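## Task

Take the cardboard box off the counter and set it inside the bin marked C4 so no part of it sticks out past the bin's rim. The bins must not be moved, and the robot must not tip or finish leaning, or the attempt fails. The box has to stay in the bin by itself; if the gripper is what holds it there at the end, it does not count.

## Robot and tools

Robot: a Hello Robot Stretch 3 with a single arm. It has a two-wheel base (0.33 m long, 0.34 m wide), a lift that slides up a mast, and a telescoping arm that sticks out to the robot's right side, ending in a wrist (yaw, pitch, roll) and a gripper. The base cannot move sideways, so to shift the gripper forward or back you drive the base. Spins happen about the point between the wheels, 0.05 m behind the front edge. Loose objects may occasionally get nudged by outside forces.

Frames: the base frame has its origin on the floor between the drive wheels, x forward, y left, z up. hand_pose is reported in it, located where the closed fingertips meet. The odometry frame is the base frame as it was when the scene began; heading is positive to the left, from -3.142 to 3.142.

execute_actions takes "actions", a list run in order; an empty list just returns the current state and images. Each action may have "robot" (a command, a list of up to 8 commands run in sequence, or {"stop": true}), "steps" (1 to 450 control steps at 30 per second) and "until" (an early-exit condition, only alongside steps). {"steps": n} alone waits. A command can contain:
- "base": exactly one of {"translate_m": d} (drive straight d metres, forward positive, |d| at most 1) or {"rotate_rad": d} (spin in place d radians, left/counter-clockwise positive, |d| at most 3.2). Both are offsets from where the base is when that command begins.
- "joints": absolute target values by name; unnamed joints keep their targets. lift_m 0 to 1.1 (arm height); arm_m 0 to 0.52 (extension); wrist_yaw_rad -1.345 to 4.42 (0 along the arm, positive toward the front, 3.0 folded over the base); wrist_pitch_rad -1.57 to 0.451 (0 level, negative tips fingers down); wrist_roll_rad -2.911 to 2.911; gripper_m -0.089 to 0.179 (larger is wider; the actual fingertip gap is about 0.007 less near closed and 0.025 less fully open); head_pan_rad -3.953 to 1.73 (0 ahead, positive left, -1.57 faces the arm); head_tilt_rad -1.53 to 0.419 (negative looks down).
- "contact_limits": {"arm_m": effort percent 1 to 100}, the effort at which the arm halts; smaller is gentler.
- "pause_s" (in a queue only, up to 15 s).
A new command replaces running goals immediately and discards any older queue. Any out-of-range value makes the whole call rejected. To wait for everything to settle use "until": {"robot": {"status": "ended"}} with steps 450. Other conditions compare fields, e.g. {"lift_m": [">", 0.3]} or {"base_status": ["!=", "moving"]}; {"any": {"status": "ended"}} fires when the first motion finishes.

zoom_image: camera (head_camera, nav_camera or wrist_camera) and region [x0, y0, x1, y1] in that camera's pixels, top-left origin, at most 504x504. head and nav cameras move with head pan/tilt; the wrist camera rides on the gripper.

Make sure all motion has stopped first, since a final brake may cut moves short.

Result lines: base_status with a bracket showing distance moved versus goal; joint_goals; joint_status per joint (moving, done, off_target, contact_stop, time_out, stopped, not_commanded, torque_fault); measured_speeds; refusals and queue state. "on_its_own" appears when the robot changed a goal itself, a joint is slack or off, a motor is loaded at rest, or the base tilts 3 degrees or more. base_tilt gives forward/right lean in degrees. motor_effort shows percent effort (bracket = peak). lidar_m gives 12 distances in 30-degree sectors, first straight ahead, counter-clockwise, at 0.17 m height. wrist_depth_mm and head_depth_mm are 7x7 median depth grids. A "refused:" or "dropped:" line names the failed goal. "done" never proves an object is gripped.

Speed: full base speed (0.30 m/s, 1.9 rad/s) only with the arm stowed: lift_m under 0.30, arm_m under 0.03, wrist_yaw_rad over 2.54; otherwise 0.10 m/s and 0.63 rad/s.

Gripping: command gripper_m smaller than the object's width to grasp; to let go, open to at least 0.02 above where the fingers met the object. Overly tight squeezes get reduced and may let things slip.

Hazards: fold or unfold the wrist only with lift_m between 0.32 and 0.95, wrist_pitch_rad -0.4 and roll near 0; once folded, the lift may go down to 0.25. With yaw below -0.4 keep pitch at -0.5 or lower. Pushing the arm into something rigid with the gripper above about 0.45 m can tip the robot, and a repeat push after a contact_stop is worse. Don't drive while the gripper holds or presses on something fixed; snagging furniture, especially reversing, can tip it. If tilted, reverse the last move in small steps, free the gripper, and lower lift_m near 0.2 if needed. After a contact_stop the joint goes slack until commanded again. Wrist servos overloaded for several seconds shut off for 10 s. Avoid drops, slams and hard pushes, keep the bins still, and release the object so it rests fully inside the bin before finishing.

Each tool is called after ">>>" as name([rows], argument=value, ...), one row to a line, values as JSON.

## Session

>>> execute_actions(actions=[])

Scene clock: 0.00 s.
robot.base_odometry: x=+0.000 y=+0.000 heading=+0.000 (m, m, rad; robot's odometry frame)
robot.turned_by_wheels: +0.000 (rad since the last result)
robot.turned_by_imu: +0.000 (rad since the last result)
robot.base_tilt: forward=+2.3 right=-1.6 (deg)
robot.lidar_m: 1.51 1.36 1.36 0.86 0.77 0.77 0.92 2.43 2.40 2.79 2.74 2.39
robot.head_depth_mm: 1711 2311 2313 2340 2344 2337 2307 / 1720 2091 2071 2058 2071 2067 2064 / 1726 1895 1894 1895 1891 1896 1887 / 1686 1722 1703 1705 1721 1706 1711 / 1563 1569 1562 1567 1562 1553 1561 / 1448 1444 1438 1442 1447 1441 1440 / 1340 1344 1342 1331 1331 1332 1330
robot.base_status: not_commanded
robot.joint_positions: lift_m=+0.582 arm_m=-0.003 wrist_yaw_rad=+2.854 wrist_pitch_rad=-0.572 wrist_roll_rad=+0.017 gripper_m=+0.037 head_pan_rad=+0.010 head_tilt_rad=-0.005
robot.joint_goals: lift_m=+0.582 arm_m=-0.003 wrist_yaw_rad=+2.854 wrist_pitch_rad=-0.572 wrist_roll_rad=+0.017 gripper_m=+0.037 head_pan_rad=+0.010 head_tilt_rad=-0.005
robot.joint_status: lift_m=not_commanded arm_m=not_commanded wrist_yaw_rad=not_commanded wrist_pitch_rad=not_commanded wrist_roll_rad=not_commanded gripper_m=not_commanded head_pan_rad=not_commanded head_tilt_rad=not_commanded
robot.measured_speeds: translate_m=+0.000 rotate_rad=+0.000 lift_m=+0.000 arm_m=+0.000 wrist_yaw_rad=+0.000 wrist_pitch_rad=+0.000 wrist_roll_rad=+0.000 head_pan_rad=+0.000 head_tilt_rad=+0.000
robot: refusals=0 queue=idle queue_left=0
robot.motor_effort: left_wheel=+0 right_wheel=+0 lift_m=+20 arm_m=+0 wrist_yaw_rad=+0 wrist_pitch_rad=+4 wrist_roll_rad=+0 gripper_m=+0 head_pan_rad=+0 head_tilt_rad=+1 (%)
robot.hand_pose: x=+0.0361 y=+0.0521 z=+0.5617 quat_wxyz=(+0.296, +0.705, +0.098, +0.637) (m; robot's base frame)
robot.wrist_depth_mm: - 734 - - - - 957 / - 799 - - - - - / 632 871 - - - - - / 683 - - - - - - / 752 869 888 899 874 876 876 / 732 761 - 766 766 754 765 / 672 674 647 666 645 669 668
pictures: head_camera (sideways: a quarter turn clockwise sets it upright), nav_camera (sideways: a quarter turn counterclockwise sets it upright), wrist_camera
camera_calibration (this result's frames):
head_camera: T_world_to_cam=[[0.0505983, -0.0608637, -0.996863, 1.3165], [-0.0538357, 0.996524, -0.0635756, 0.0861594], [0.997267, 0.0568836, 0.0471458, -0.111006], [0, 0, 0, 1]] pos_world=[0.0487288, 0.000581484, 1.32308]
nav_camera: T_world_to_cam=[[0.0249317, -0.0223742, 0.999439, -1.26038], [-0.000670768, -0.99975, -0.0223645, 0.0843038], [0.999689, -0.000112808, -0.0249404, -0.0138383], [0, 0, 0, 1]] pos_world=[0.045314, 0.056081, 1.26122]
wrist_camera: T_world_to_cam=[[0.965533, -0.259203, -0.0236432, 0.00123667], [-0.18594, -0.623349, -0.759515, 0.508054], [0.18213, 0.737733, -0.65006, 0.484618], [0, 0, 0, 1]] pos_world=[0.0050096, -0.0405038, 0.700934]
Images, in order (width x height): head_camera 896x504, nav_camera 672x504, wrist_camera 644x364.

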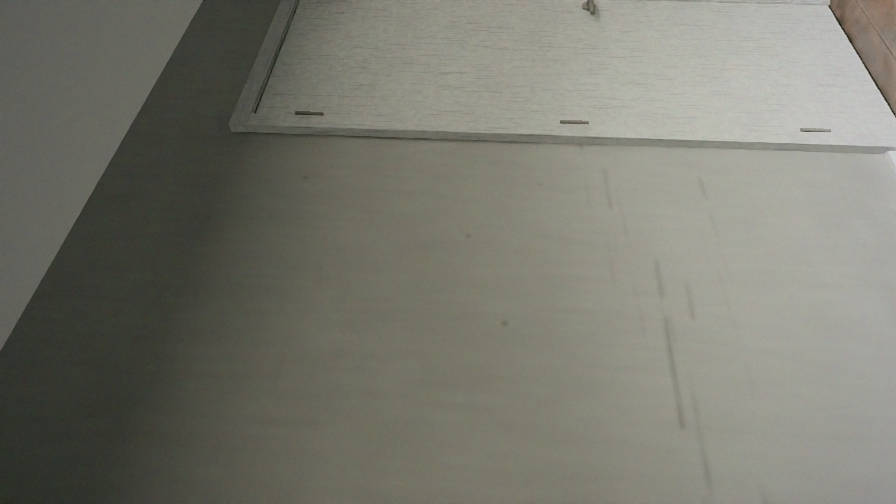

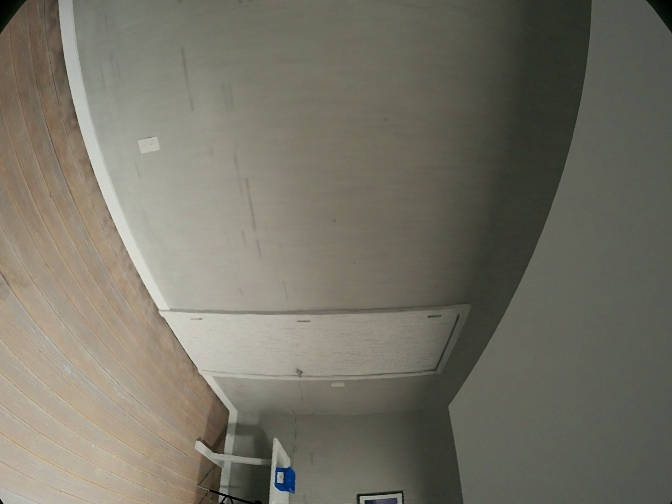

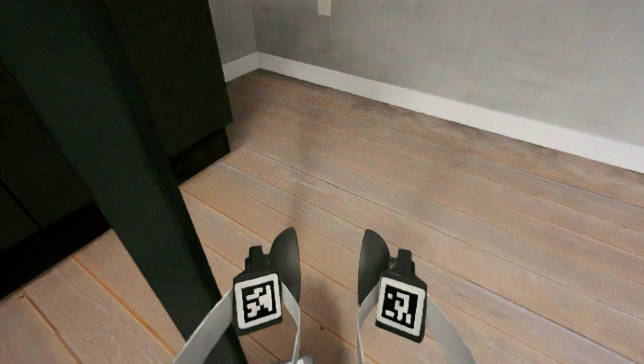

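>>> execute_actions([
  {"robot":{"joints":{"head_pan_rad":-0.9,"head_tilt_rad":-0.4}},"steps":90,"until":{"robot":{"status":"ended"}}},
])

>>> zoom_image(camera="head_camera", region=[300,110,450,420])

>>> execute_actions([
  {"robot":{"base":{"rotate_rad":-2.6},"joints":{"head_pan_rad":-0.8,"head_tilt_rad":-0.5,"wrist_pitch_rad":-0.4}},"steps":250,"until":{"robot":{"status":"ended"}}},
])

Scene clock: 4.17 s.
robot.base_odometry: x=+0.000 y=+0.000 heading=+0.000 (m, m, rad; robot's odometry frame)
robot.turned_by_wheels: +0.000 (rad since the last result)
robot.turned_by_imu: -0.001 (rad since the last result)
robot.base_tilt: forward=+2.2 right=-1.7 (deg)
robot.lidar_m: 1.51 1.35 1.36 0.86 0.77 0.77 0.92 2.42 2.40 2.79 2.75 2.39
robot.head_depth_mm: 2976 3139 3383 3538 2485 1855 1464 / 2971 3156 3369 3577 2516 1845 1450 / 2939 3171 3255 3561 2503 1863 1450 / 2920 3140 3294 3316 2484 1811 1441 / 2956 3112 3278 3500 2467 1825 1435 / 2966 3202 3302 3540 2441 1792 1427 / 2934 3163 3341 3533 2437 1806 1434
robot.base_status: not_commanded
robot.joint_positions: lift_m=+0.582 arm_m=-0.003 wrist_yaw_rad=+2.854 wrist_pitch_rad=-0.572 wrist_roll_rad=+0.017 gripper_m=+0.037 head_pan_rad=-0.893 head_tilt_rad=-0.395
robot.joint_goals: lift_m=+0.582 arm_m=-0.003 wrist_yaw_rad=+2.854 wrist_pitch_rad=-0.572 wrist_roll_rad=+0.017 gripper_m=+0.037 head_pan_rad=-0.900 head_tilt_rad=-0.400
robot.joint_status: lift_m=not_commanded arm_m=not_commanded wrist_yaw_rad=not_commanded wrist_pitch_rad=not_commanded wrist_roll_rad=not_commanded gripper_m=not_commanded head_pan_rad=done head_tilt_rad=done
robot.measured_speeds: translate_m=+0.000 rotate_rad=+0.000 lift_m=+0.000 arm_m=+0.000 wrist_yaw_rad=+0.000 wrist_pitch_rad=+0.000 wrist_roll_rad=+0.000 head_pan_rad=+0.000 head_tilt_rad=+0.000
robot: refusals=0 queue=done queue_left=0
robot.motor_effort: left_wheel=+0(1) right_wheel=+0(0) lift_m=+20(20) arm_m=+0(0) wrist_yaw_rad=+0(1) wrist_pitch_rad=+4(4) wrist_roll_rad=+0(0) gripper_m=+0(2) head_pan_rad=-4(44) head_tilt_rad=-2(22) (%)
robot.hand_pose: x=+0.0361 y=+0.0521 z=+0.5617 quat_wxyz=(+0.296, +0.705, +0.098, +0.637) (m; robot's base frame)
robot.wrist_depth_mm: - 731 - - - - 965 / - 819 - - - - - / 625 870 - - - - - / 677 - - - - - - / 759 850 892 887 864 872 882 / 739 752 - 759 752 756 755 / 671 674 653 672 650 670 663
pictures: head_camera (sideways: a quarter turn clockwise sets it upright), nav_camera (sideways: a quarter turn counterclockwise sets it upright), wrist_camera
camera_calibration (this result's frames):
head_camera: T_world_to_cam=[[-0.256311, 0.220368, -0.941139, 1.24533], [0.736153, 0.675491, -0.0423185, 0.053639], [0.626405, -0.703669, -0.33536, 0.389163], [0, 0, 0, 1]] pos_world=[0.0359311, -0.0368211, 1.30481]
nav_camera: T_world_to_cam=[[0.234808, -0.32762, 0.915167, -1.15146], [-0.790342, -0.612445, -0.0164681, 0.0814344], [0.565885, -0.719428, -0.402739, 0.48055], [0, 0, 0, 1]] pos_world=[0.0627968, 0.0183536, 1.24865]
wrist_camera: T_world_to_cam=[[0.965533, -0.259203, -0.0236431, 0.00123662], [-0.18594, -0.623349, -0.759515, 0.508053], [0.18213, 0.737733, -0.65006, 0.484618], [0, 0, 0, 1]] pos_world=[0.0050096, -0.0405038, 0.700934]
Images, in order (width x height): head_camera 896x504, nav_camera 672x504, wrist_camera 644x364.

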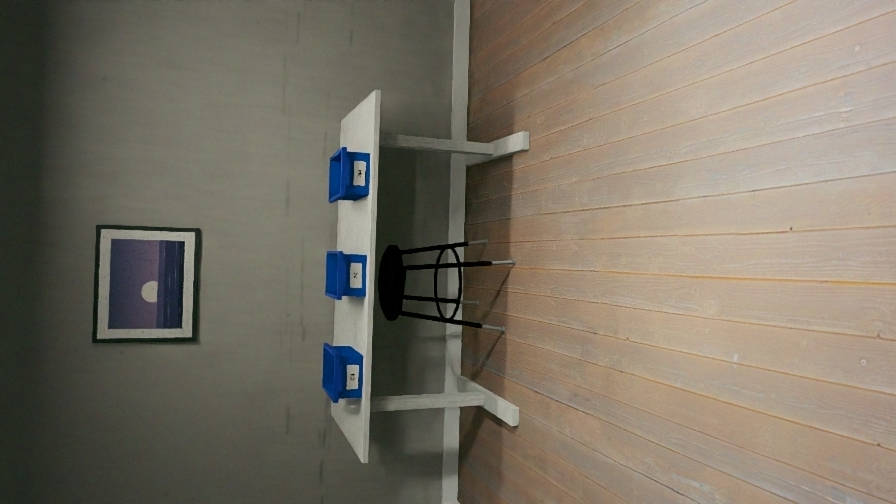

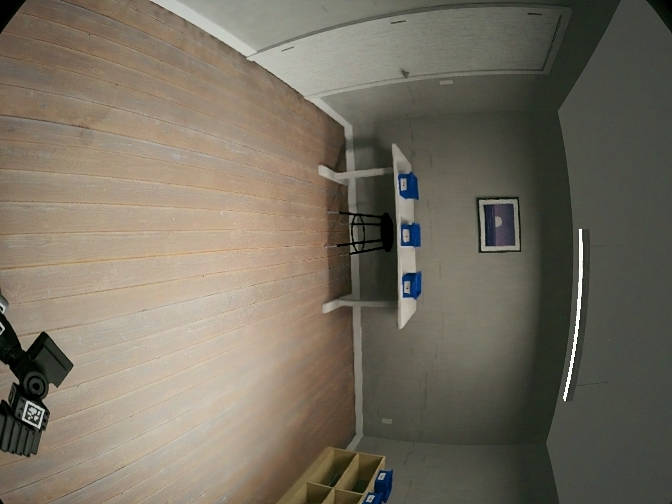

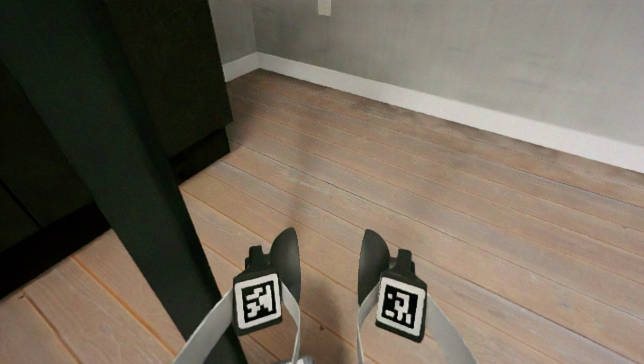

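Region (300, 110, 450, 420) of head_camera's 896x504 image, scaled by 1.626, with more detail than that image has; it fills the left 244 columns of this view, and the rest is white.

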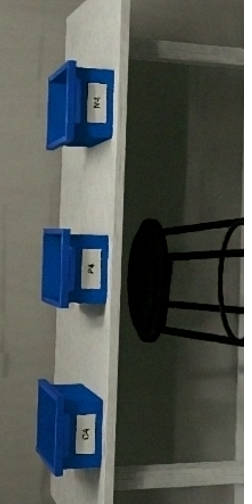

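Scene clock: 9.27 s.
robot.base_odometry: x=+0.000 y=+0.000 heading=-2.600 (m, m, rad; robot's odometry frame)
robot.turned_by_wheels: -2.600 (rad since the last result)
robot.turned_by_imu: -2.591 (rad since the last result)
robot.base_tilt: forward=+2.3 right=-1.6 (deg)
robot.lidar_m: 2.42 2.39 2.79 2.98 2.39 1.51 1.35 1.36 0.86 0.77 0.77 0.92
robot.head_depth_mm: 1167 1246 1321 917 829 904 991 / 1242 1317 1382 911 893 976 1082 / 1309 1413 1444 937 970 1066 1241 / 1404 1521 1544 983 1047 1173 1303 / 1496 1645 1541 1058 1161 1308 1337 / 1622 1775 1519 1158 1296 1494 1329 / 1766 1936 2033 1271 1445 1571 1329
robot.base_status: done (rotate_rad -2.5999 of -2.6000)
robot.joint_positions: lift_m=+0.582 arm_m=-0.003 wrist_yaw_rad=+2.854 wrist_pitch_rad=-0.420 wrist_roll_rad=+0.017 gripper_m=+0.037 head_pan_rad=-0.807 head_tilt_rad=-0.494
robot.joint_goals: lift_m=+0.582 arm_m=-0.003 wrist_yaw_rad=+2.854 wrist_pitch_rad=-0.400 wrist_roll_rad=+0.017 gripper_m=+0.037 head_pan_rad=-0.800 head_tilt_rad=-0.500
robot.joint_status: lift_m=not_commanded arm_m=not_commanded wrist_yaw_rad=not_commanded wrist_pitch_rad=done wrist_roll_rad=not_commanded gripper_m=not_commanded head_pan_rad=done head_tilt_rad=done
robot.measured_speeds: translate_m=+0.000 rotate_rad=+0.000 lift_m=+0.000 arm_m=+0.000 wrist_yaw_rad=+0.000 wrist_pitch_rad=+0.000 wrist_roll_rad=+0.000 head_pan_rad=+0.000 head_tilt_rad=+0.000
robot: refusals=0 queue=done queue_left=0
robot.motor_effort: left_wheel=+3(7) right_wheel=-2(4) lift_m=+20(20) arm_m=-1(0) wrist_yaw_rad=+0(0) wrist_pitch_rad=+8(8) wrist_roll_rad=+0(1) gripper_m=+1(0) head_pan_rad=+3(13) head_tilt_rad=-3(10) (%)
robot.hand_pose: x=+0.0423 y=+0.0729 z=+0.5942 quat_wxyz=(+0.246, +0.711, +0.045, +0.657) (m; robot's base frame)
robot.wrist_depth_mm: - - - - - - - / - - - - - - - / - - - - - - - / - - - - - - - / - - - - - - - / 876 - 916 863 871 863 863 / 746 729 712 738 729 740 736
pictures: head_camera (sideways: a quarter turn clockwise sets it upright), nav_camera (sideways: a quarter turn counterclockwise sets it upright), wrist_camera
camera_calibration (this result's frames):
head_camera: T_world_to_cam=[[-0.337424, 0.263601, -0.903692, 1.19695], [0.672946, 0.738827, -0.0357568, 0.0454768], [0.658247, -0.620201, -0.426687, 0.507817], [0, 0, 0, 1]] pos_world=[0.0390085, -0.0341681, 1.29998]
nav_camera: T_world_to_cam=[[0.32317, -0.370199, 0.870927, -1.09429], [-0.736069, -0.67675, -0.0145326, 0.0785816], [0.59478, -0.636366, -0.491197, 0.595479], [0, 0, 0, 1]] pos_world=[0.0573031, 0.0270187, 1.24668]
wrist_camera: T_world_to_cam=[[0.966498, -0.255928, -0.0195743, -0.00121411], [-0.151159, -0.505888, -0.849252, 0.590144], [0.207445, 0.823759, -0.527625, 0.409146], [0, 0, 0, 1]] pos_world=[0.00550357, -0.0388012, 0.717033]
Images, in order (width x height): head_camera 896x504, nav_camera 672x504, wrist_camera 644x364.

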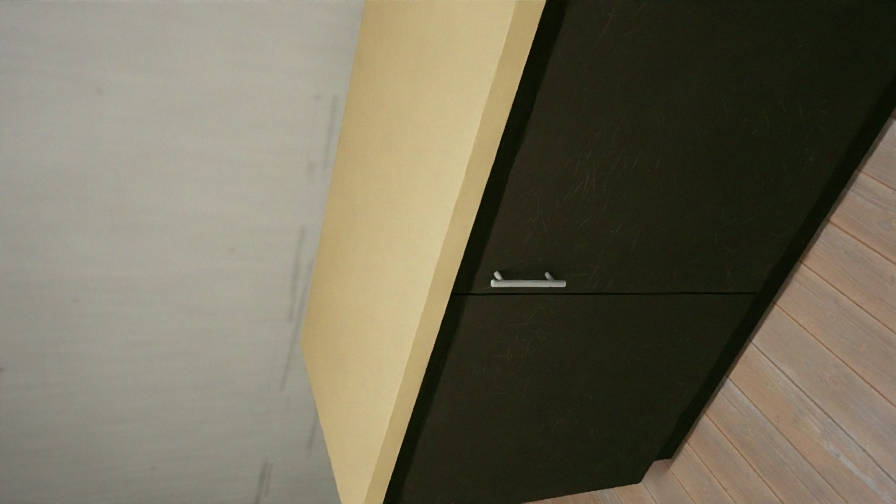

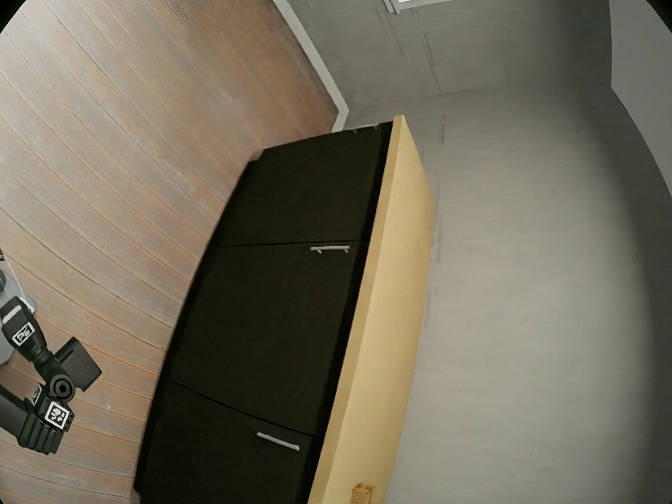

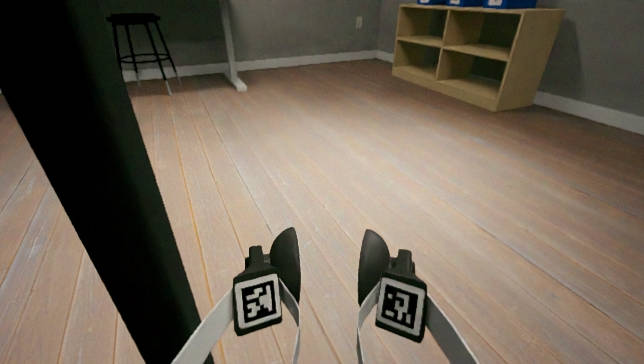

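>>> execute_actions([
  {"robot":{"joints":{"head_pan_rad":-1.65,"lift_m":1.05,"wrist_yaw_rad":0,"wrist_roll_rad":0,"gripper_m":0.15}},"steps":25},
])

Scene clock: 11.83 s.
robot.base_odometry: x=+0.000 y=+0.000 heading=-2.600 (m, m, rad; robot's odometry frame)
robot.turned_by_wheels: +0.000 (rad since the last result)
robot.turned_by_imu: -0.001 (rad since the last result)
robot.base_tilt: forward=+2.2 right=-1.7 (deg)
robot.lidar_m: 2.42 2.40 2.79 2.97 2.40 1.51 1.36 1.36 0.86 0.77 0.77 0.92
robot.head_depth_mm: 1270 1378 1530 961 1028 1510 1359 / 1234 1346 1438 927 988 1122 1282 / 1217 1313 1399 903 951 1079 1242 / 1183 1285 1365 899 920 1031 1236 / 1160 1246 1328 892 885 992 1124 / 1130 1219 1297 888 859 954 1088 / 1104 1187 1258 878 831 920 1035
robot.base_status: done (rotate_rad -2.5999 of -2.6000)
robot.joint_positions: lift_m=+0.645 arm_m=-0.003 wrist_yaw_rad=+1.900 wrist_pitch_rad=-0.419 wrist_roll_rad=+0.004 gripper_m=+0.106 head_pan_rad=-1.643 head_tilt_rad=-0.494
robot.joint_goals: lift_m=+1.050 arm_m=-0.003 wrist_yaw_rad=+0.000 wrist_pitch_rad=-0.400 wrist_roll_rad=+0.000 gripper_m=+0.150 head_pan_rad=-1.650 head_tilt_rad=-0.500
robot.joint_status: lift_m=moving arm_m=not_commanded wrist_yaw_rad=moving wrist_pitch_rad=done wrist_roll_rad=moving gripper_m=moving head_pan_rad=moving head_tilt_rad=done
robot.measured_speeds: translate_m=+0.000 rotate_rad=+0.000 lift_m=+0.110 arm_m=+0.000 wrist_yaw_rad=-1.998 wrist_pitch_rad=+0.000 wrist_roll_rad=+0.000 head_pan_rad=+0.000 head_tilt_rad=+0.000
robot: refusals=0 queue=running queue_left=0
robot.motor_effort: left_wheel=+3(3) right_wheel=-2(2) lift_m=+22(23) arm_m=-1(0) wrist_yaw_rad=-2(3) wrist_pitch_rad=+7(7) wrist_roll_rad=-2(3) gripper_m=+95(94) head_pan_rad=-2(43) head_tilt_rad=-4(2) (%)
robot.hand_pose: x=+0.1908 y=-0.0696 z=+0.6570 quat_wxyz=(+0.522, +0.649, -0.283, +0.476) (m; robot's base frame)
robot.wrist_depth_mm: - - - - - - - / - - - - - - 881 / - - - - - - 876 / - - - - - - 853 / - - - - - - 828 / 943 935 941 943 957 956 878 / 801 791 780 806 808 784 789
pictures: head_camera (sideways: a quarter turn clockwise sets it upright), nav_camera (sideways: a quarter turn counterclockwise sets it upright), wrist_camera
camera_calibration (this result's frames):
head_camera: T_world_to_cam=[[-0.0307633, 0.427206, -0.903631, 1.195], [0.999354, -0.00364825, -0.0357469, 0.0434729], [-0.018568, -0.904147, -0.426818, 0.512115], [0, 0, 0, 1]] pos_world=[0.00282632, -0.0473253, 1.29997]
nav_camera: T_world_to_cam=[[-0.0578663, -0.48812, 0.870856, -1.09187], [-0.995643, 0.0921103, -0.0145297, 0.0801611], [-0.0731226, -0.867902, -0.491324, 0.599718], [0, 0, 0, 1]] pos_world=[0.0604822, -0.0198516, 1.24668]
wrist_camera: T_world_to_cam=[[0.355329, -0.93471, -0.00768414, -0.118455], [-0.495297, -0.181302, -0.849594, 0.682324], [0.792731, 0.305691, -0.527381, 0.380924], [0, 0, 0, 1]] pos_world=[0.0780734, -0.10346, 0.77968]
Images, in order (width x height): head_camera 896x504, nav_camera 672x504, wrist_camera 644x364.

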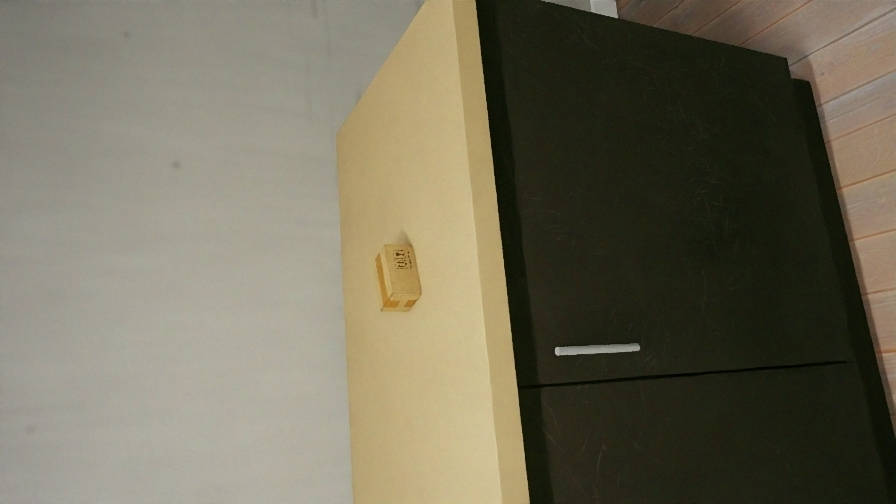

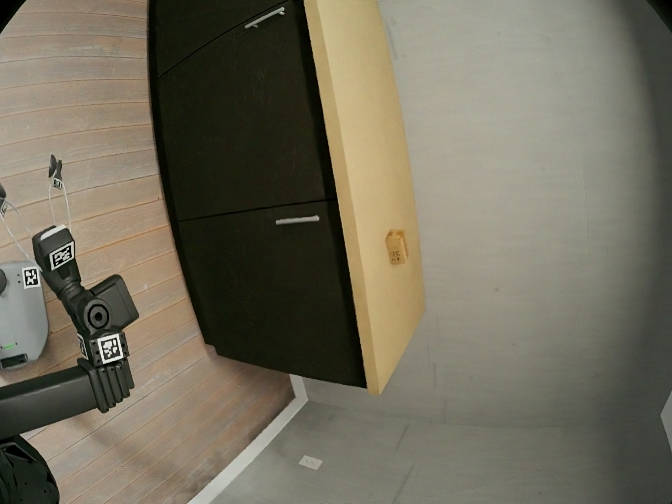

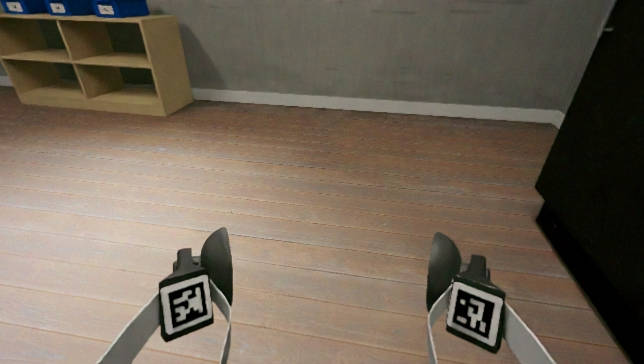

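>>> execute_actions([
  {"robot":[{"base":{"rotate_rad":-0.853},"joints":{"lift_m":1.09,"wrist_pitch_rad":-0.8}},{"base":{"translate_m":0.459},"joints":{"wrist_yaw_rad":-0.8}},{"base":{"rotate_rad":0.653},"joints":{"arm_m":0.43,"head_pan_rad":-1.75,"head_tilt_rad":-0.6}}],"steps":450,"until":{"robot":{"status":"ended"}}},
])

Scene clock: 29.73 s.
robot.base_odometry: x=-0.437 y=+0.141 heading=-2.800 (m, m, rad; robot's odometry frame)
robot.turned_by_wheels: -0.200 (rad since the last result)
robot.turned_by_imu: -0.204 (rad since the last result)
robot.base_tilt: forward=+2.1 right=-1.6 (deg)
robot.lidar_m: 0.58 2.19 2.38 2.93 3.36 2.00 1.60 1.58 0.46 0.37 0.36 0.39
robot.head_depth_mm: - 1325 1373 749 708 888 1183 / - 1182 1117 745 623 763 977 / - 1103 1157 711 576 656 829 / 919 1062 1025 738 555 596 715 / 858 - 1017 735 553 537 632 / 839 908 972 730 552 468 568 / 797 865 932 728 549 449 514
robot.base_status: done (rotate_rad +0.6529 of +0.6530)
robot.joint_positions: lift_m=+1.090 arm_m=+0.430 wrist_yaw_rad=-0.799 wrist_pitch_rad=-0.810 wrist_roll_rad=+0.004 gripper_m=+0.150 head_pan_rad=-1.743 head_tilt_rad=-0.593
robot.joint_goals: lift_m=+1.090 arm_m=+0.430 wrist_yaw_rad=-0.800 wrist_pitch_rad=-0.800 wrist_roll_rad=+0.000 gripper_m=+0.150 head_pan_rad=-1.750 head_tilt_rad=-0.600
robot.joint_status: lift_m=done arm_m=done wrist_yaw_rad=done wrist_pitch_rad=done wrist_roll_rad=done gripper_m=done head_pan_rad=done head_tilt_rad=done
robot.measured_speeds: translate_m=+0.000 rotate_rad=+0.000 lift_m=+0.000 arm_m=+0.000 wrist_yaw_rad=+0.000 wrist_pitch_rad=+0.000 wrist_roll_rad=+0.000 head_pan_rad=+0.000 head_tilt_rad=+0.000
robot: refusals=0 queue=done queue_left=0
robot.motor_effort: left_wheel=-2(7) right_wheel=+1(4) lift_m=+22(23) arm_m=+2(1) wrist_yaw_rad=-2(2) wrist_pitch_rad=+4(6) wrist_roll_rad=-3(2) gripper_m=+2(97) head_pan_rad=-3(14) head_tilt_rad=-3(10) (%)
robot.hand_pose: x=-0.1356 y=-0.6856 z=+1.0264 quat_wxyz=(+0.489, +0.003, -0.708, -0.510) (m; robot's base frame)
robot.wrist_depth_mm: 347 438 517 515 - - 949 / 365 429 438 436 440 436 - / 369 377 376 378 379 377 387 / 334 331 331 331 333 333 339 / 296 297 297 289 290 297 297 / 269 - 267 227 257 272 268 / 250 240 244 236 236 240 244
pictures: head_camera (sideways: a quarter turn clockwise sets it upright), nav_camera (sideways: a quarter turn counterclockwise sets it upright), wrist_camera
camera_calibration (this result's frames):
head_camera: T_world_to_cam=[[0.027215, 0.5142, -0.857239, 1.13414], [0.994501, -0.100686, -0.0288223, 0.0344832], [-0.101133, -0.85174, -0.514112, 0.626206], [0, 0, 0, 1]] pos_world=[-0.00182924, -0.0463359, 1.29516]
nav_camera: T_world_to_cam=[[-0.120893, -0.562399, 0.817981, -1.02254], [-0.981158, 0.192805, -0.012448, 0.0773609], [-0.15071, -0.804073, -0.575111, 0.709204], [0, 0, 0, 1]] pos_world=[0.0591692, -0.0197385, 1.24525]
wrist_camera: T_world_to_cam=[[-0.717617, 0.696163, -0.0195564, 0.409407], [0.572911, 0.574135, -0.584929, 1.11397], [-0.395978, -0.43096, -0.810848, 0.647536], [0, 0, 0, 1]] pos_world=[-0.0879975, -0.645521, 1.18465]
Images, in order (width x height): head_camera 896x504, nav_camera 672x504, wrist_camera 644x364.

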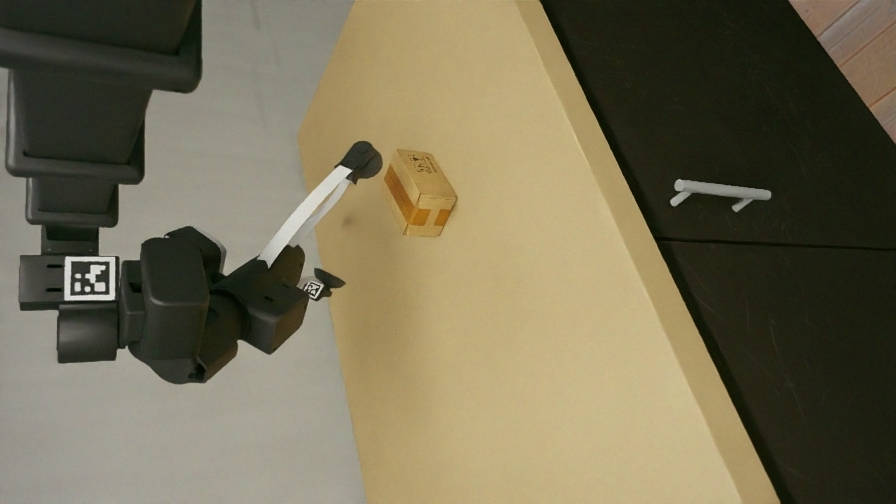

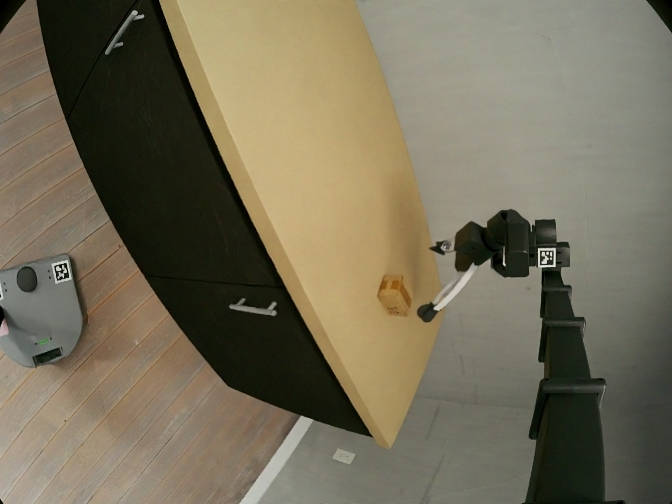

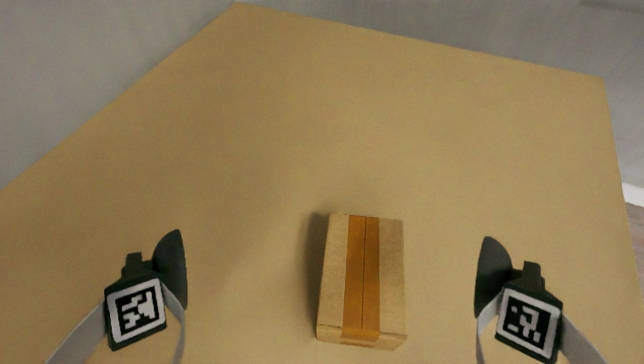

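>>> execute_actions([
  {"robot":[{"base":{"translate_m":-0.027},"joints":{"lift_m":1.007}},{"joints":{"gripper_m":0.0}},{"joints":{"lift_m":1.05}}],"steps":300,"until":{"robot":{"status":"ended"}}},
])

Scene clock: 37.63 s.
robot.base_odometry: x=-0.412 y=+0.150 heading=-2.800 (m, m, rad; robot's odometry frame)
robot.turned_by_wheels: +0.000 (rad since the last result)
robot.turned_by_imu: -0.002 (rad since the last result)
robot.base_tilt: forward=+2.2 right=-1.6 (deg)
robot.lidar_m: 0.60 2.22 2.41 3.47 3.47 1.97 1.58 1.56 0.48 0.38 0.37 0.40
robot.head_depth_mm: 1144 - - 748 733 919 1205 / 1062 - 1042 743 625 787 1007 / 994 1132 1112 725 580 690 856 / 933 1066 1106 704 553 613 740 / 892 - 958 732 553 555 655 / 843 921 983 731 551 483 587 / 805 875 944 728 547 453 531
robot.base_status: done (translate_m -0.0270 of -0.0270)
robot.joint_positions: lift_m=+1.050 arm_m=+0.430 wrist_yaw_rad=-0.799 wrist_pitch_rad=-0.816 wrist_roll_rad=+0.004 gripper_m=+0.004 head_pan_rad=-1.743 head_tilt_rad=-0.593
robot.joint_goals: lift_m=+1.050 arm_m=+0.430 wrist_yaw_rad=-0.800 wrist_pitch_rad=-0.800 wrist_roll_rad=+0.000 gripper_m=+0.003 head_pan_rad=-1.750 head_tilt_rad=-0.600
robot.joint_status: lift_m=done arm_m=done wrist_yaw_rad=done wrist_pitch_rad=done wrist_roll_rad=done gripper_m=done head_pan_rad=done head_tilt_rad=done
robot.measured_speeds: translate_m=+0.000 rotate_rad=+0.000 lift_m=+0.000 arm_m=+0.000 wrist_yaw_rad=+0.000 wrist_pitch_rad=+0.000 wrist_roll_rad=+0.000 head_pan_rad=+0.000 head_tilt_rad=+0.000
robot: refusals=0 queue=done queue_left=0
robot.motor_effort: left_wheel=-2(7) right_wheel=+1(3) lift_m=+23(22) arm_m=+2(3) wrist_yaw_rad=-1(1) wrist_pitch_rad=+6(5) wrist_roll_rad=-3(3) gripper_m=-24(99) head_pan_rad=-3(3) head_tilt_rad=-3(3) (%)
robot.hand_pose: x=-0.1348 y=-0.6847 z=+0.9854 quat_wxyz=(+0.488, +0.005, -0.708, -0.511) (m; robot's base frame)
robot.wrist_depth_mm: 358 419 439 437 431 - 941 / 364 368 367 369 370 366 368 / 319 319 318 321 318 319 319 / 280 281 282 169 281 282 281 / 253 252 251 150 246 253 251 / 228 227 182 135 135 227 228 / 207 207 205 126 200 208 207
pictures: head_camera (sideways: a quarter turn clockwise sets it upright), nav_camera (sideways: a quarter turn counterclockwise sets it upright), wrist_camera
camera_calibration (this result's frames):
head_camera: T_world_to_cam=[[0.027215, 0.5142, -0.857239, 1.13414], [0.994501, -0.100686, -0.0288223, 0.0344832], [-0.101133, -0.85174, -0.514112, 0.626206], [0, 0, 0, 1]] pos_world=[-0.00182924, -0.0463359, 1.29516]
nav_camera: T_world_to_cam=[[-0.120893, -0.562399, 0.817981, -1.02254], [-0.981158, 0.192805, -0.012448, 0.0773609], [-0.15071, -0.804073, -0.575111, 0.709204], [0, 0, 0, 1]] pos_world=[0.0591692, -0.0197385, 1.24525]
wrist_camera: T_world_to_cam=[[-0.717211, 0.696576, -0.0197273, 0.409076], [0.575698, 0.576326, -0.580018, 1.08603], [-0.392657, -0.427352, -0.814365, 0.621396], [0, 0, 0, 1]] pos_world=[-0.0878385, -0.645308, 1.14403]
Images, in order (width x height): head_camera 896x504, nav_camera 672x504, wrist_camera 644x364.

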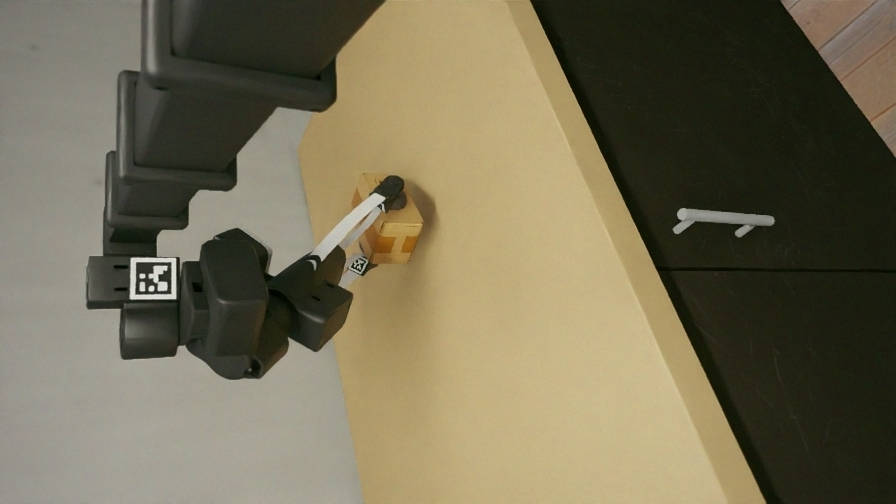

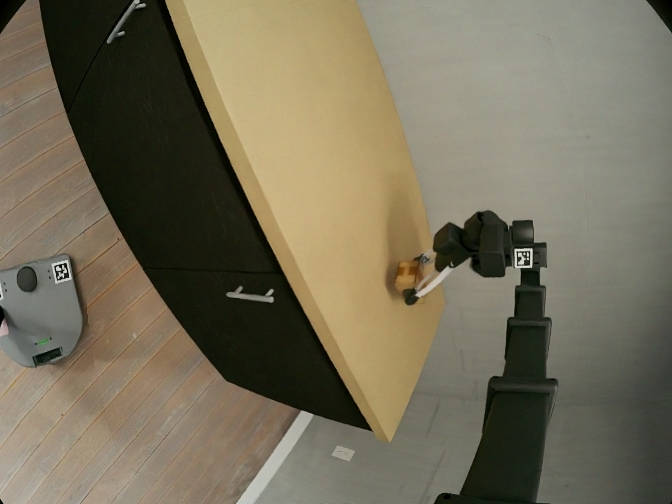

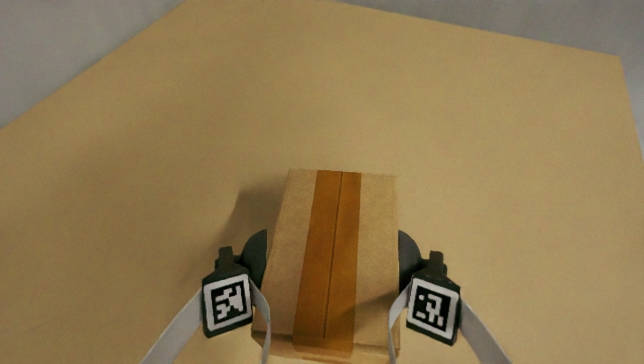

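>>> execute_actions([
  {"robot":{"joints":{"arm_m":0,"wrist_yaw_rad":0.3,"head_pan_rad":0,"head_tilt_rad":-0.4},"base":{"rotate_rad":2.2}},"steps":300,"until":{"robot":{"status":"ended"}}},
  {"robot":[{"joints":{"lift_m":0.285,"wrist_yaw_rad":2.65,"wrist_pitch_rad":-0.4},"base":{"translate_m":0.75}},{"base":{"translate_m":1}}],"steps":450,"until":{"robot":{"translate_m":[">",0.77]}}},
  {"robot":[{"base":{"translate_m":0.8}},{"base":{"translate_m":0.4},"joints":{"lift_m":0.75}},{"base":{"rotate_rad":1.33},"joints":{"lift_m":0.95,"wrist_yaw_rad":1.5,"head_pan_rad":-1.57,"head_tilt_rad":-0.9}},{"joints":{"lift_m":0.99,"wrist_yaw_rad":0}}],"steps":450,"until":{"robot":{"status":"ended"}}},
  {"robot":{"joints":{"wrist_pitch_rad":-0.8,"arm_m":0.2}},"steps":150,"until":{"robot":{"status":"ended"}}},
])

Scene clock: 76.63 s.
robot.base_odometry: x=+1.841 y=-1.391 heading=+0.730 (m, m, rad; robot's odometry frame)
robot.turned_by_wheels: +3.530 (rad since the last result)
robot.turned_by_imu: +3.504 (rad since the last result)
robot.base_tilt: forward=+2.3 right=-1.6 (deg)
robot.lidar_m: 0.85 0.89 1.26 3.04 3.18 2.64 2.52 0.67 0.60 0.72 0.72 0.90
robot.head_depth_mm: - - 895 752 652 1251 1124 / - - 892 714 652 1271 1119 / 926 - - 747 626 1276 1121 / 981 1086 806 746 636 1270 1126 / 988 1096 913 651 650 1259 1116 / 992 1122 916 749 665 1261 1121 / 1003 1166 1313 749 679 1273 1117
robot.base_status: done (rotate_rad +1.3299 of +1.3300)
robot.joint_positions: lift_m=+0.990 arm_m=+0.200 wrist_yaw_rad=+0.001 wrist_pitch_rad=-0.816 wrist_roll_rad=+0.004 gripper_m=+0.004 head_pan_rad=-1.563 head_tilt_rad=-0.889
robot.joint_goals: lift_m=+0.990 arm_m=+0.200 wrist_yaw_rad=+0.000 wrist_pitch_rad=-0.800 wrist_roll_rad=+0.000 gripper_m=+0.003 head_pan_rad=-1.570 head_tilt_rad=-0.900
robot.joint_status: lift_m=done arm_m=done wrist_yaw_rad=done wrist_pitch_rad=done wrist_roll_rad=done gripper_m=done head_pan_rad=done head_tilt_rad=done
robot.measured_speeds: translate_m=+0.000 rotate_rad=+0.000 lift_m=+0.000 arm_m=+0.000 wrist_yaw_rad=+0.000 wrist_pitch_rad=+0.000 wrist_roll_rad=+0.000 head_pan_rad=+0.000 head_tilt_rad=+0.000
robot: refusals=0 queue=done queue_left=0
robot.motor_effort: left_wheel=-2(10) right_wheel=+1(7) lift_m=+23(24) arm_m=+4(4) wrist_yaw_rad=-1(4) wrist_pitch_rad=+6(11) wrist_roll_rad=-3(2) gripper_m=-23(23) head_pan_rad=-3(46) head_tilt_rad=-5(26) (%)
robot.hand_pose: x=-0.0214 y=-0.5027 z=+0.9254 quat_wxyz=(+0.648, +0.280, -0.650, -0.281) (m; robot's base frame)
robot.wrist_depth_mm: 720 705 654 654 649 645 627 / 820 784 579 573 576 575 567 / 926 509 498 500 497 498 495 / 899 441 367 168 332 436 437 / 843 394 318 150 268 389 369 / 358 357 187 135 135 356 348 / 325 325 283 126 214 324 323
pictures: head_camera (sideways: a quarter turn clockwise sets it upright), nav_camera (sideways: a quarter turn counterclockwise sets it upright), wrist_camera
camera_calibration (this result's frames):
head_camera: T_world_to_cam=[[-0.0670431, 0.738605, -0.670797, 0.891688], [0.996416, 0.0843229, -0.00674058, 0.00571673], [0.0515849, -0.668844, -0.741611, 0.921209], [0, 0, 0, 1]] pos_world=[0.00656489, -0.0429419, 1.28136]
nav_camera: T_world_to_cam=[[-0.0165991, -0.788582, 0.614706, -0.758256], [-0.999845, 0.0166882, -0.0055905, 0.0685437], [-0.00584976, -0.614703, -0.788737, 0.986173], [0, 0, 0, 1]] pos_world=[0.0617156, 0.00711268, 1.24432]
wrist_camera: T_world_to_cam=[[-0.999378, -0.0292629, -0.0196761, -0.00857148], [-0.0124251, 0.814422, -0.58014, 0.988299], [0.0330013, -0.579535, -0.814279, 0.627385], [0, 0, 0, 1]] pos_world=[-0.0169909, -0.441552, 1.08405]
Images, in order (width x height): head_camera 896x504, nav_camera 672x504, wrist_camera 644x364.

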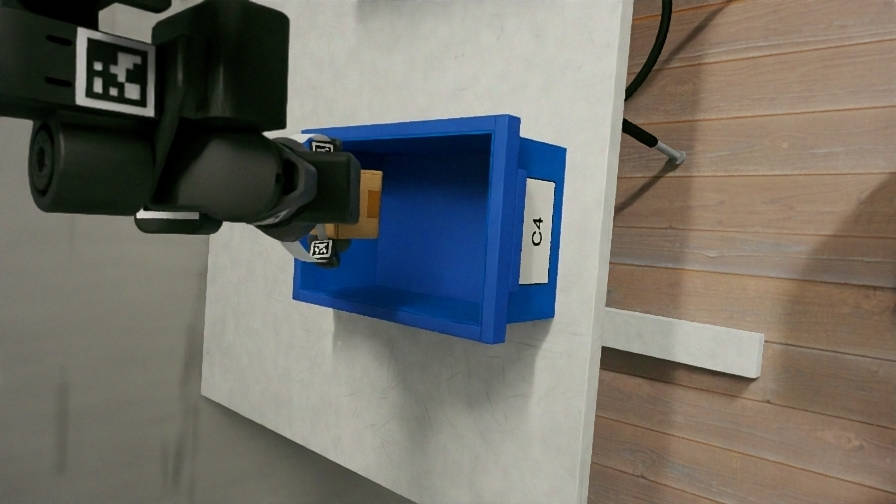

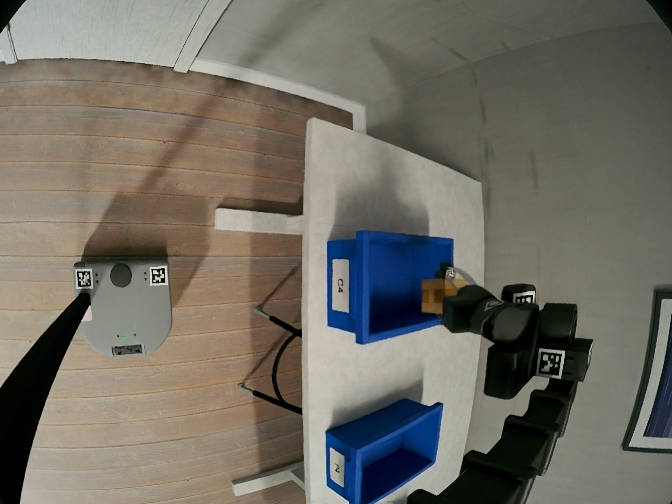

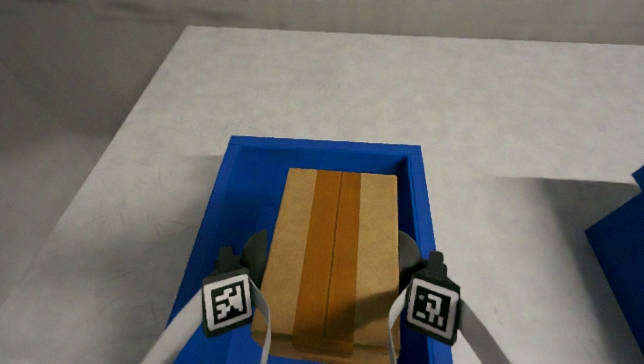

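>>> execute_actions([
  {"robot":[{"base":{"translate_m":0.017},"joints":{"arm_m":0.26,"lift_m":0.95}},{"joints":{"lift_m":0.825}}],"steps":450,"until":{"robot":{"status":"ended"}}},
])

Scene clock: 81.17 s.
robot.base_odometry: x=+1.854 y=-1.380 heading=+0.730 (m, m, rad; robot's odometry frame)
robot.turned_by_wheels: +0.000 (rad since the last result)
robot.turned_by_imu: -0.001 (rad since the last result)
robot.base_tilt: forward=+2.3 right=-1.6 (deg)
robot.lidar_m: 0.83 0.87 1.24 3.06 3.20 2.66 2.54 0.68 0.61 0.71 0.72 0.88
robot.head_depth_mm: 962 1079 951 - - 1249 1107 / 968 1088 - 659 638 1271 1117 / 977 1087 - 711 627 1262 1121 / 982 1086 807 727 635 1266 1118 / 989 1097 915 710 663 1240 1119 / 996 1130 910 746 663 1272 1112 / 1002 1160 1348 750 680 1263 1117
robot.base_status: done (translate_m +0.0170 of +0.0170)
robot.joint_positions: lift_m=+0.825 arm_m=+0.260 wrist_yaw_rad=+0.001 wrist_pitch_rad=-0.817 wrist_roll_rad=+0.004 gripper_m=+0.004 head_pan_rad=-1.563 head_tilt_rad=-0.889
robot.joint_goals: lift_m=+0.825 arm_m=+0.260 wrist_yaw_rad=+0.000 wrist_pitch_rad=-0.800 wrist_roll_rad=+0.000 gripper_m=+0.003 head_pan_rad=-1.570 head_tilt_rad=-0.900
robot.joint_status: lift_m=done arm_m=done wrist_yaw_rad=done wrist_pitch_rad=done wrist_roll_rad=done gripper_m=done head_pan_rad=done head_tilt_rad=done
robot.measured_speeds: translate_m=+0.000 rotate_rad=+0.000 lift_m=+0.000 arm_m=+0.000 wrist_yaw_rad=+0.000 wrist_pitch_rad=+0.000 wrist_roll_rad=+0.000 head_pan_rad=+0.000 head_tilt_rad=+0.000
robot: refusals=0 queue=done queue_left=0
robot.motor_effort: left_wheel=-2(5) right_wheel=+2(5) lift_m=+18(23) arm_m=+3(3) wrist_yaw_rad=-1(1) wrist_pitch_rad=+6(6) wrist_roll_rad=-2(3) gripper_m=-23(23) head_pan_rad=-3(3) head_tilt_rad=-5(4) (%)
robot.hand_pose: x=-0.0214 y=-0.5625 z=+0.7605 quat_wxyz=(+0.648, +0.281, -0.650, -0.281) (m; robot's base frame)
robot.wrist_depth_mm: 635 346 159 155 155 150 367 / 313 130 180 179 174 162 129 / 265 124 204 212 205 168 110 / 98 126 225 169 230 164 107 / 98 128 206 149 206 161 106 / 100 130 159 135 135 158 104 / 101 124 171 126 168 145 104
pictures: head_camera (sideways: a quarter turn clockwise sets it upright), nav_camera (sideways: a quarter turn counterclockwise sets it upright), wrist_camera
camera_calibration (this result's frames):
head_camera: T_world_to_cam=[[-0.0670387, 0.738606, -0.670796, 0.891687], [0.996416, 0.0843169, -0.00674053, 0.00571665], [0.0515809, -0.668844, -0.741611, 0.921209], [0, 0, 0, 1]] pos_world=[0.00656463, -0.0429419, 1.28136]
nav_camera: T_world_to_cam=[[-0.0166038, -0.788582, 0.614705, -0.758256], [-0.999845, 0.0166942, -0.00559048, 0.0685437], [-0.00585343, -0.614703, -0.788737, 0.986174], [0, 0, 0, 1]] pos_world=[0.0617157, 0.00711239, 1.24432]
wrist_camera: T_world_to_cam=[[-0.999378, -0.0292381, -0.01971, -0.0135259], [-0.0124249, 0.815117, -0.579163, 0.940941], [0.0329995, -0.578558, -0.814974, 0.459541], [0, 0, 0, 1]] pos_world=[-0.0169911, -0.501502, 0.919205]
Images, in order (width x height): head_camera 896x504, nav_camera 672x504, wrist_camera 644x364.

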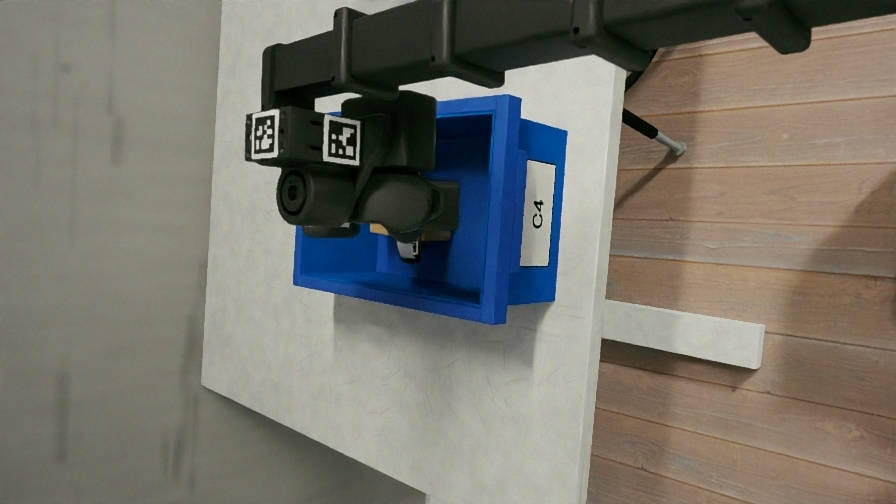

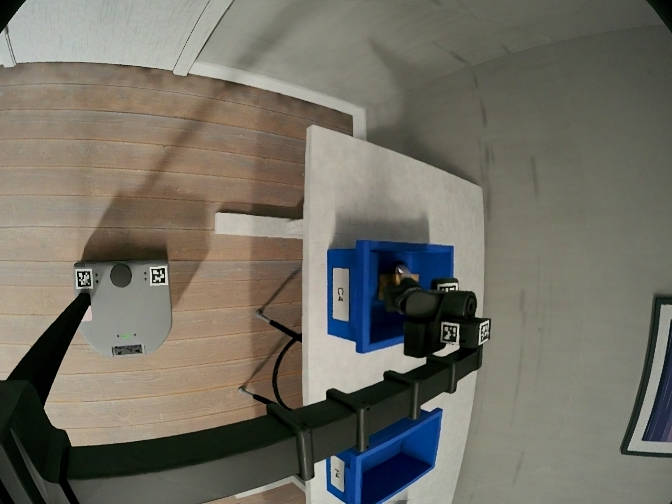

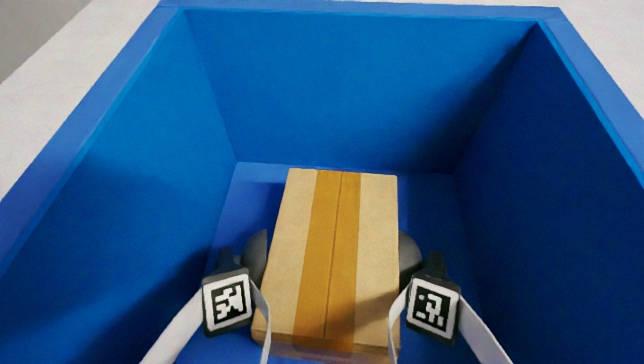

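>>> execute_actions([
  {"robot":[{"joints":{"gripper_m":0.09,"wrist_yaw_rad":-0.04}},{"joints":{"lift_m":0.95}}],"steps":450,"until":{"robot":{"status":"ended"}}},
])

Scene clock: 86.10 s.
robot.base_odometry: x=+1.854 y=-1.380 heading=+0.730 (m, m, rad; robot's odometry frame)
robot.turned_by_wheels: +0.000 (rad since the last result)
robot.turned_by_imu: -0.001 (rad since the last result)
robot.base_tilt: forward=+2.3 right=-1.7 (deg)
robot.lidar_m: 0.83 0.87 1.23 3.05 3.17 2.66 2.54 0.68 0.60 0.71 0.72 0.88
robot.head_depth_mm: 927 - 893 752 651 1245 1119 / 923 - 864 707 637 1265 1122 / 955 - 796 728 629 1265 1116 / 981 1088 802 727 635 1255 1114 / 985 1092 917 714 664 1242 1116 / 993 1123 915 750 664 1276 1118 / 1002 1164 1343 749 679 1258 1114
robot.base_status: done (translate_m +0.0170 of +0.0170)
robot.joint_positions: lift_m=+0.950 arm_m=+0.260 wrist_yaw_rad=-0.038 wrist_pitch_rad=-0.814 wrist_roll_rad=+0.004 gripper_m=+0.090 head_pan_rad=-1.563 head_tilt_rad=-0.889
robot.joint_goals: lift_m=+0.950 arm_m=+0.260 wrist_yaw_rad=-0.040 wrist_pitch_rad=-0.800 wrist_roll_rad=+0.000 gripper_m=+0.090 head_pan_rad=-1.570 head_tilt_rad=-0.900
robot.joint_status: lift_m=done arm_m=done wrist_yaw_rad=done wrist_pitch_rad=done wrist_roll_rad=done gripper_m=done head_pan_rad=done head_tilt_rad=done
robot.measured_speeds: translate_m=+0.000 rotate_rad=+0.000 lift_m=+0.000 arm_m=+0.000 wrist_yaw_rad=+0.000 wrist_pitch_rad=+0.000 wrist_roll_rad=+0.000 head_pan_rad=+0.000 head_tilt_rad=+0.000
robot: refusals=0 queue=done queue_left=0
robot.motor_effort: left_wheel=-1(1) right_wheel=+1(2) lift_m=+22(24) arm_m=+3(3) wrist_yaw_rad=-2(3) wrist_pitch_rad=+5(6) wrist_roll_rad=-2(2) gripper_m=+0(92) head_pan_rad=-4(3) head_tilt_rad=-4(4) (%)
robot.hand_pose: x=-0.0276 y=-0.5630 z=+0.8858 quat_wxyz=(+0.643, +0.267, -0.655, -0.293) (m; robot's base frame)
robot.wrist_depth_mm: 631 611 593 588 584 584 583 / 735 530 518 513 519 516 510 / 840 445 444 444 445 447 440 / 895 392 262 259 255 392 391 / 357 352 301 334 305 348 348 / 316 315 310 271 314 315 317 / 290 290 275 241 277 288 288
pictures: head_camera (sideways: a quarter turn clockwise sets it upright), nav_camera (sideways: a quarter turn counterclockwise sets it upright), wrist_camera
camera_calibration (this result's frames):
head_camera: T_world_to_cam=[[-0.0670386, 0.738606, -0.670796, 0.891687], [0.996416, 0.0843167, -0.00674051, 0.00571663], [0.0515807, -0.668844, -0.741611, 0.921209], [0, 0, 0, 1]] pos_world=[0.00656462, -0.0429419, 1.28136]
nav_camera: T_world_to_cam=[[-0.016604, -0.788582, 0.614705, -0.758255], [-0.999845, 0.0166944, -0.00559048, 0.0685437], [-0.00585358, -0.614702, -0.788737, 0.986174], [0, 0, 0, 1]] pos_world=[0.0617157, 0.00711239, 1.24432]
wrist_camera: T_world_to_cam=[[-0.999762, 0.00955216, -0.0196228, 0.00452641], [0.0191864, 0.813195, -0.581675, 1.01583], [0.0104009, -0.581913, -0.813185, 0.557423], [0, 0, 0, 1]] pos_world=[-0.0207625, -0.501738, 1.04426]
Images, in order (width x height): head_camera 896x504, nav_camera 672x504, wrist_camera 644x364.

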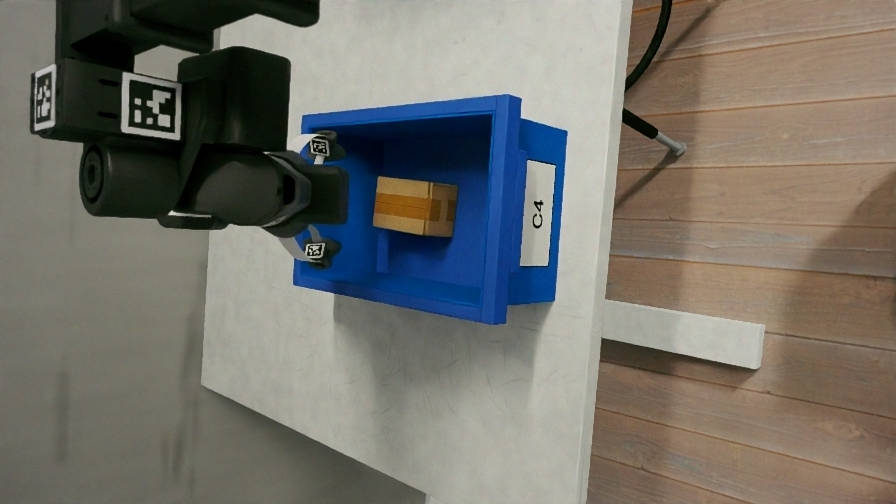

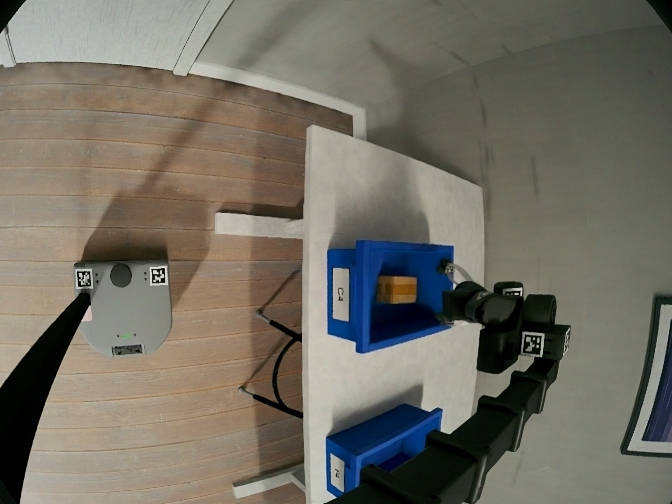

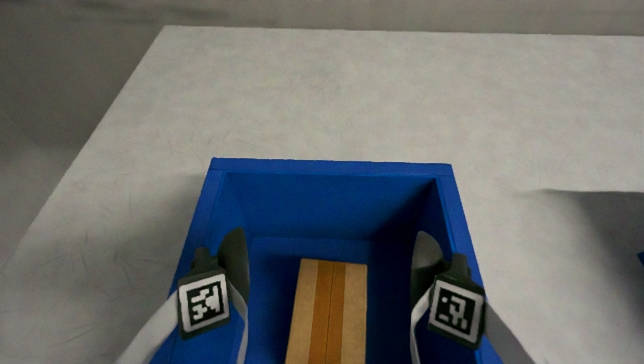

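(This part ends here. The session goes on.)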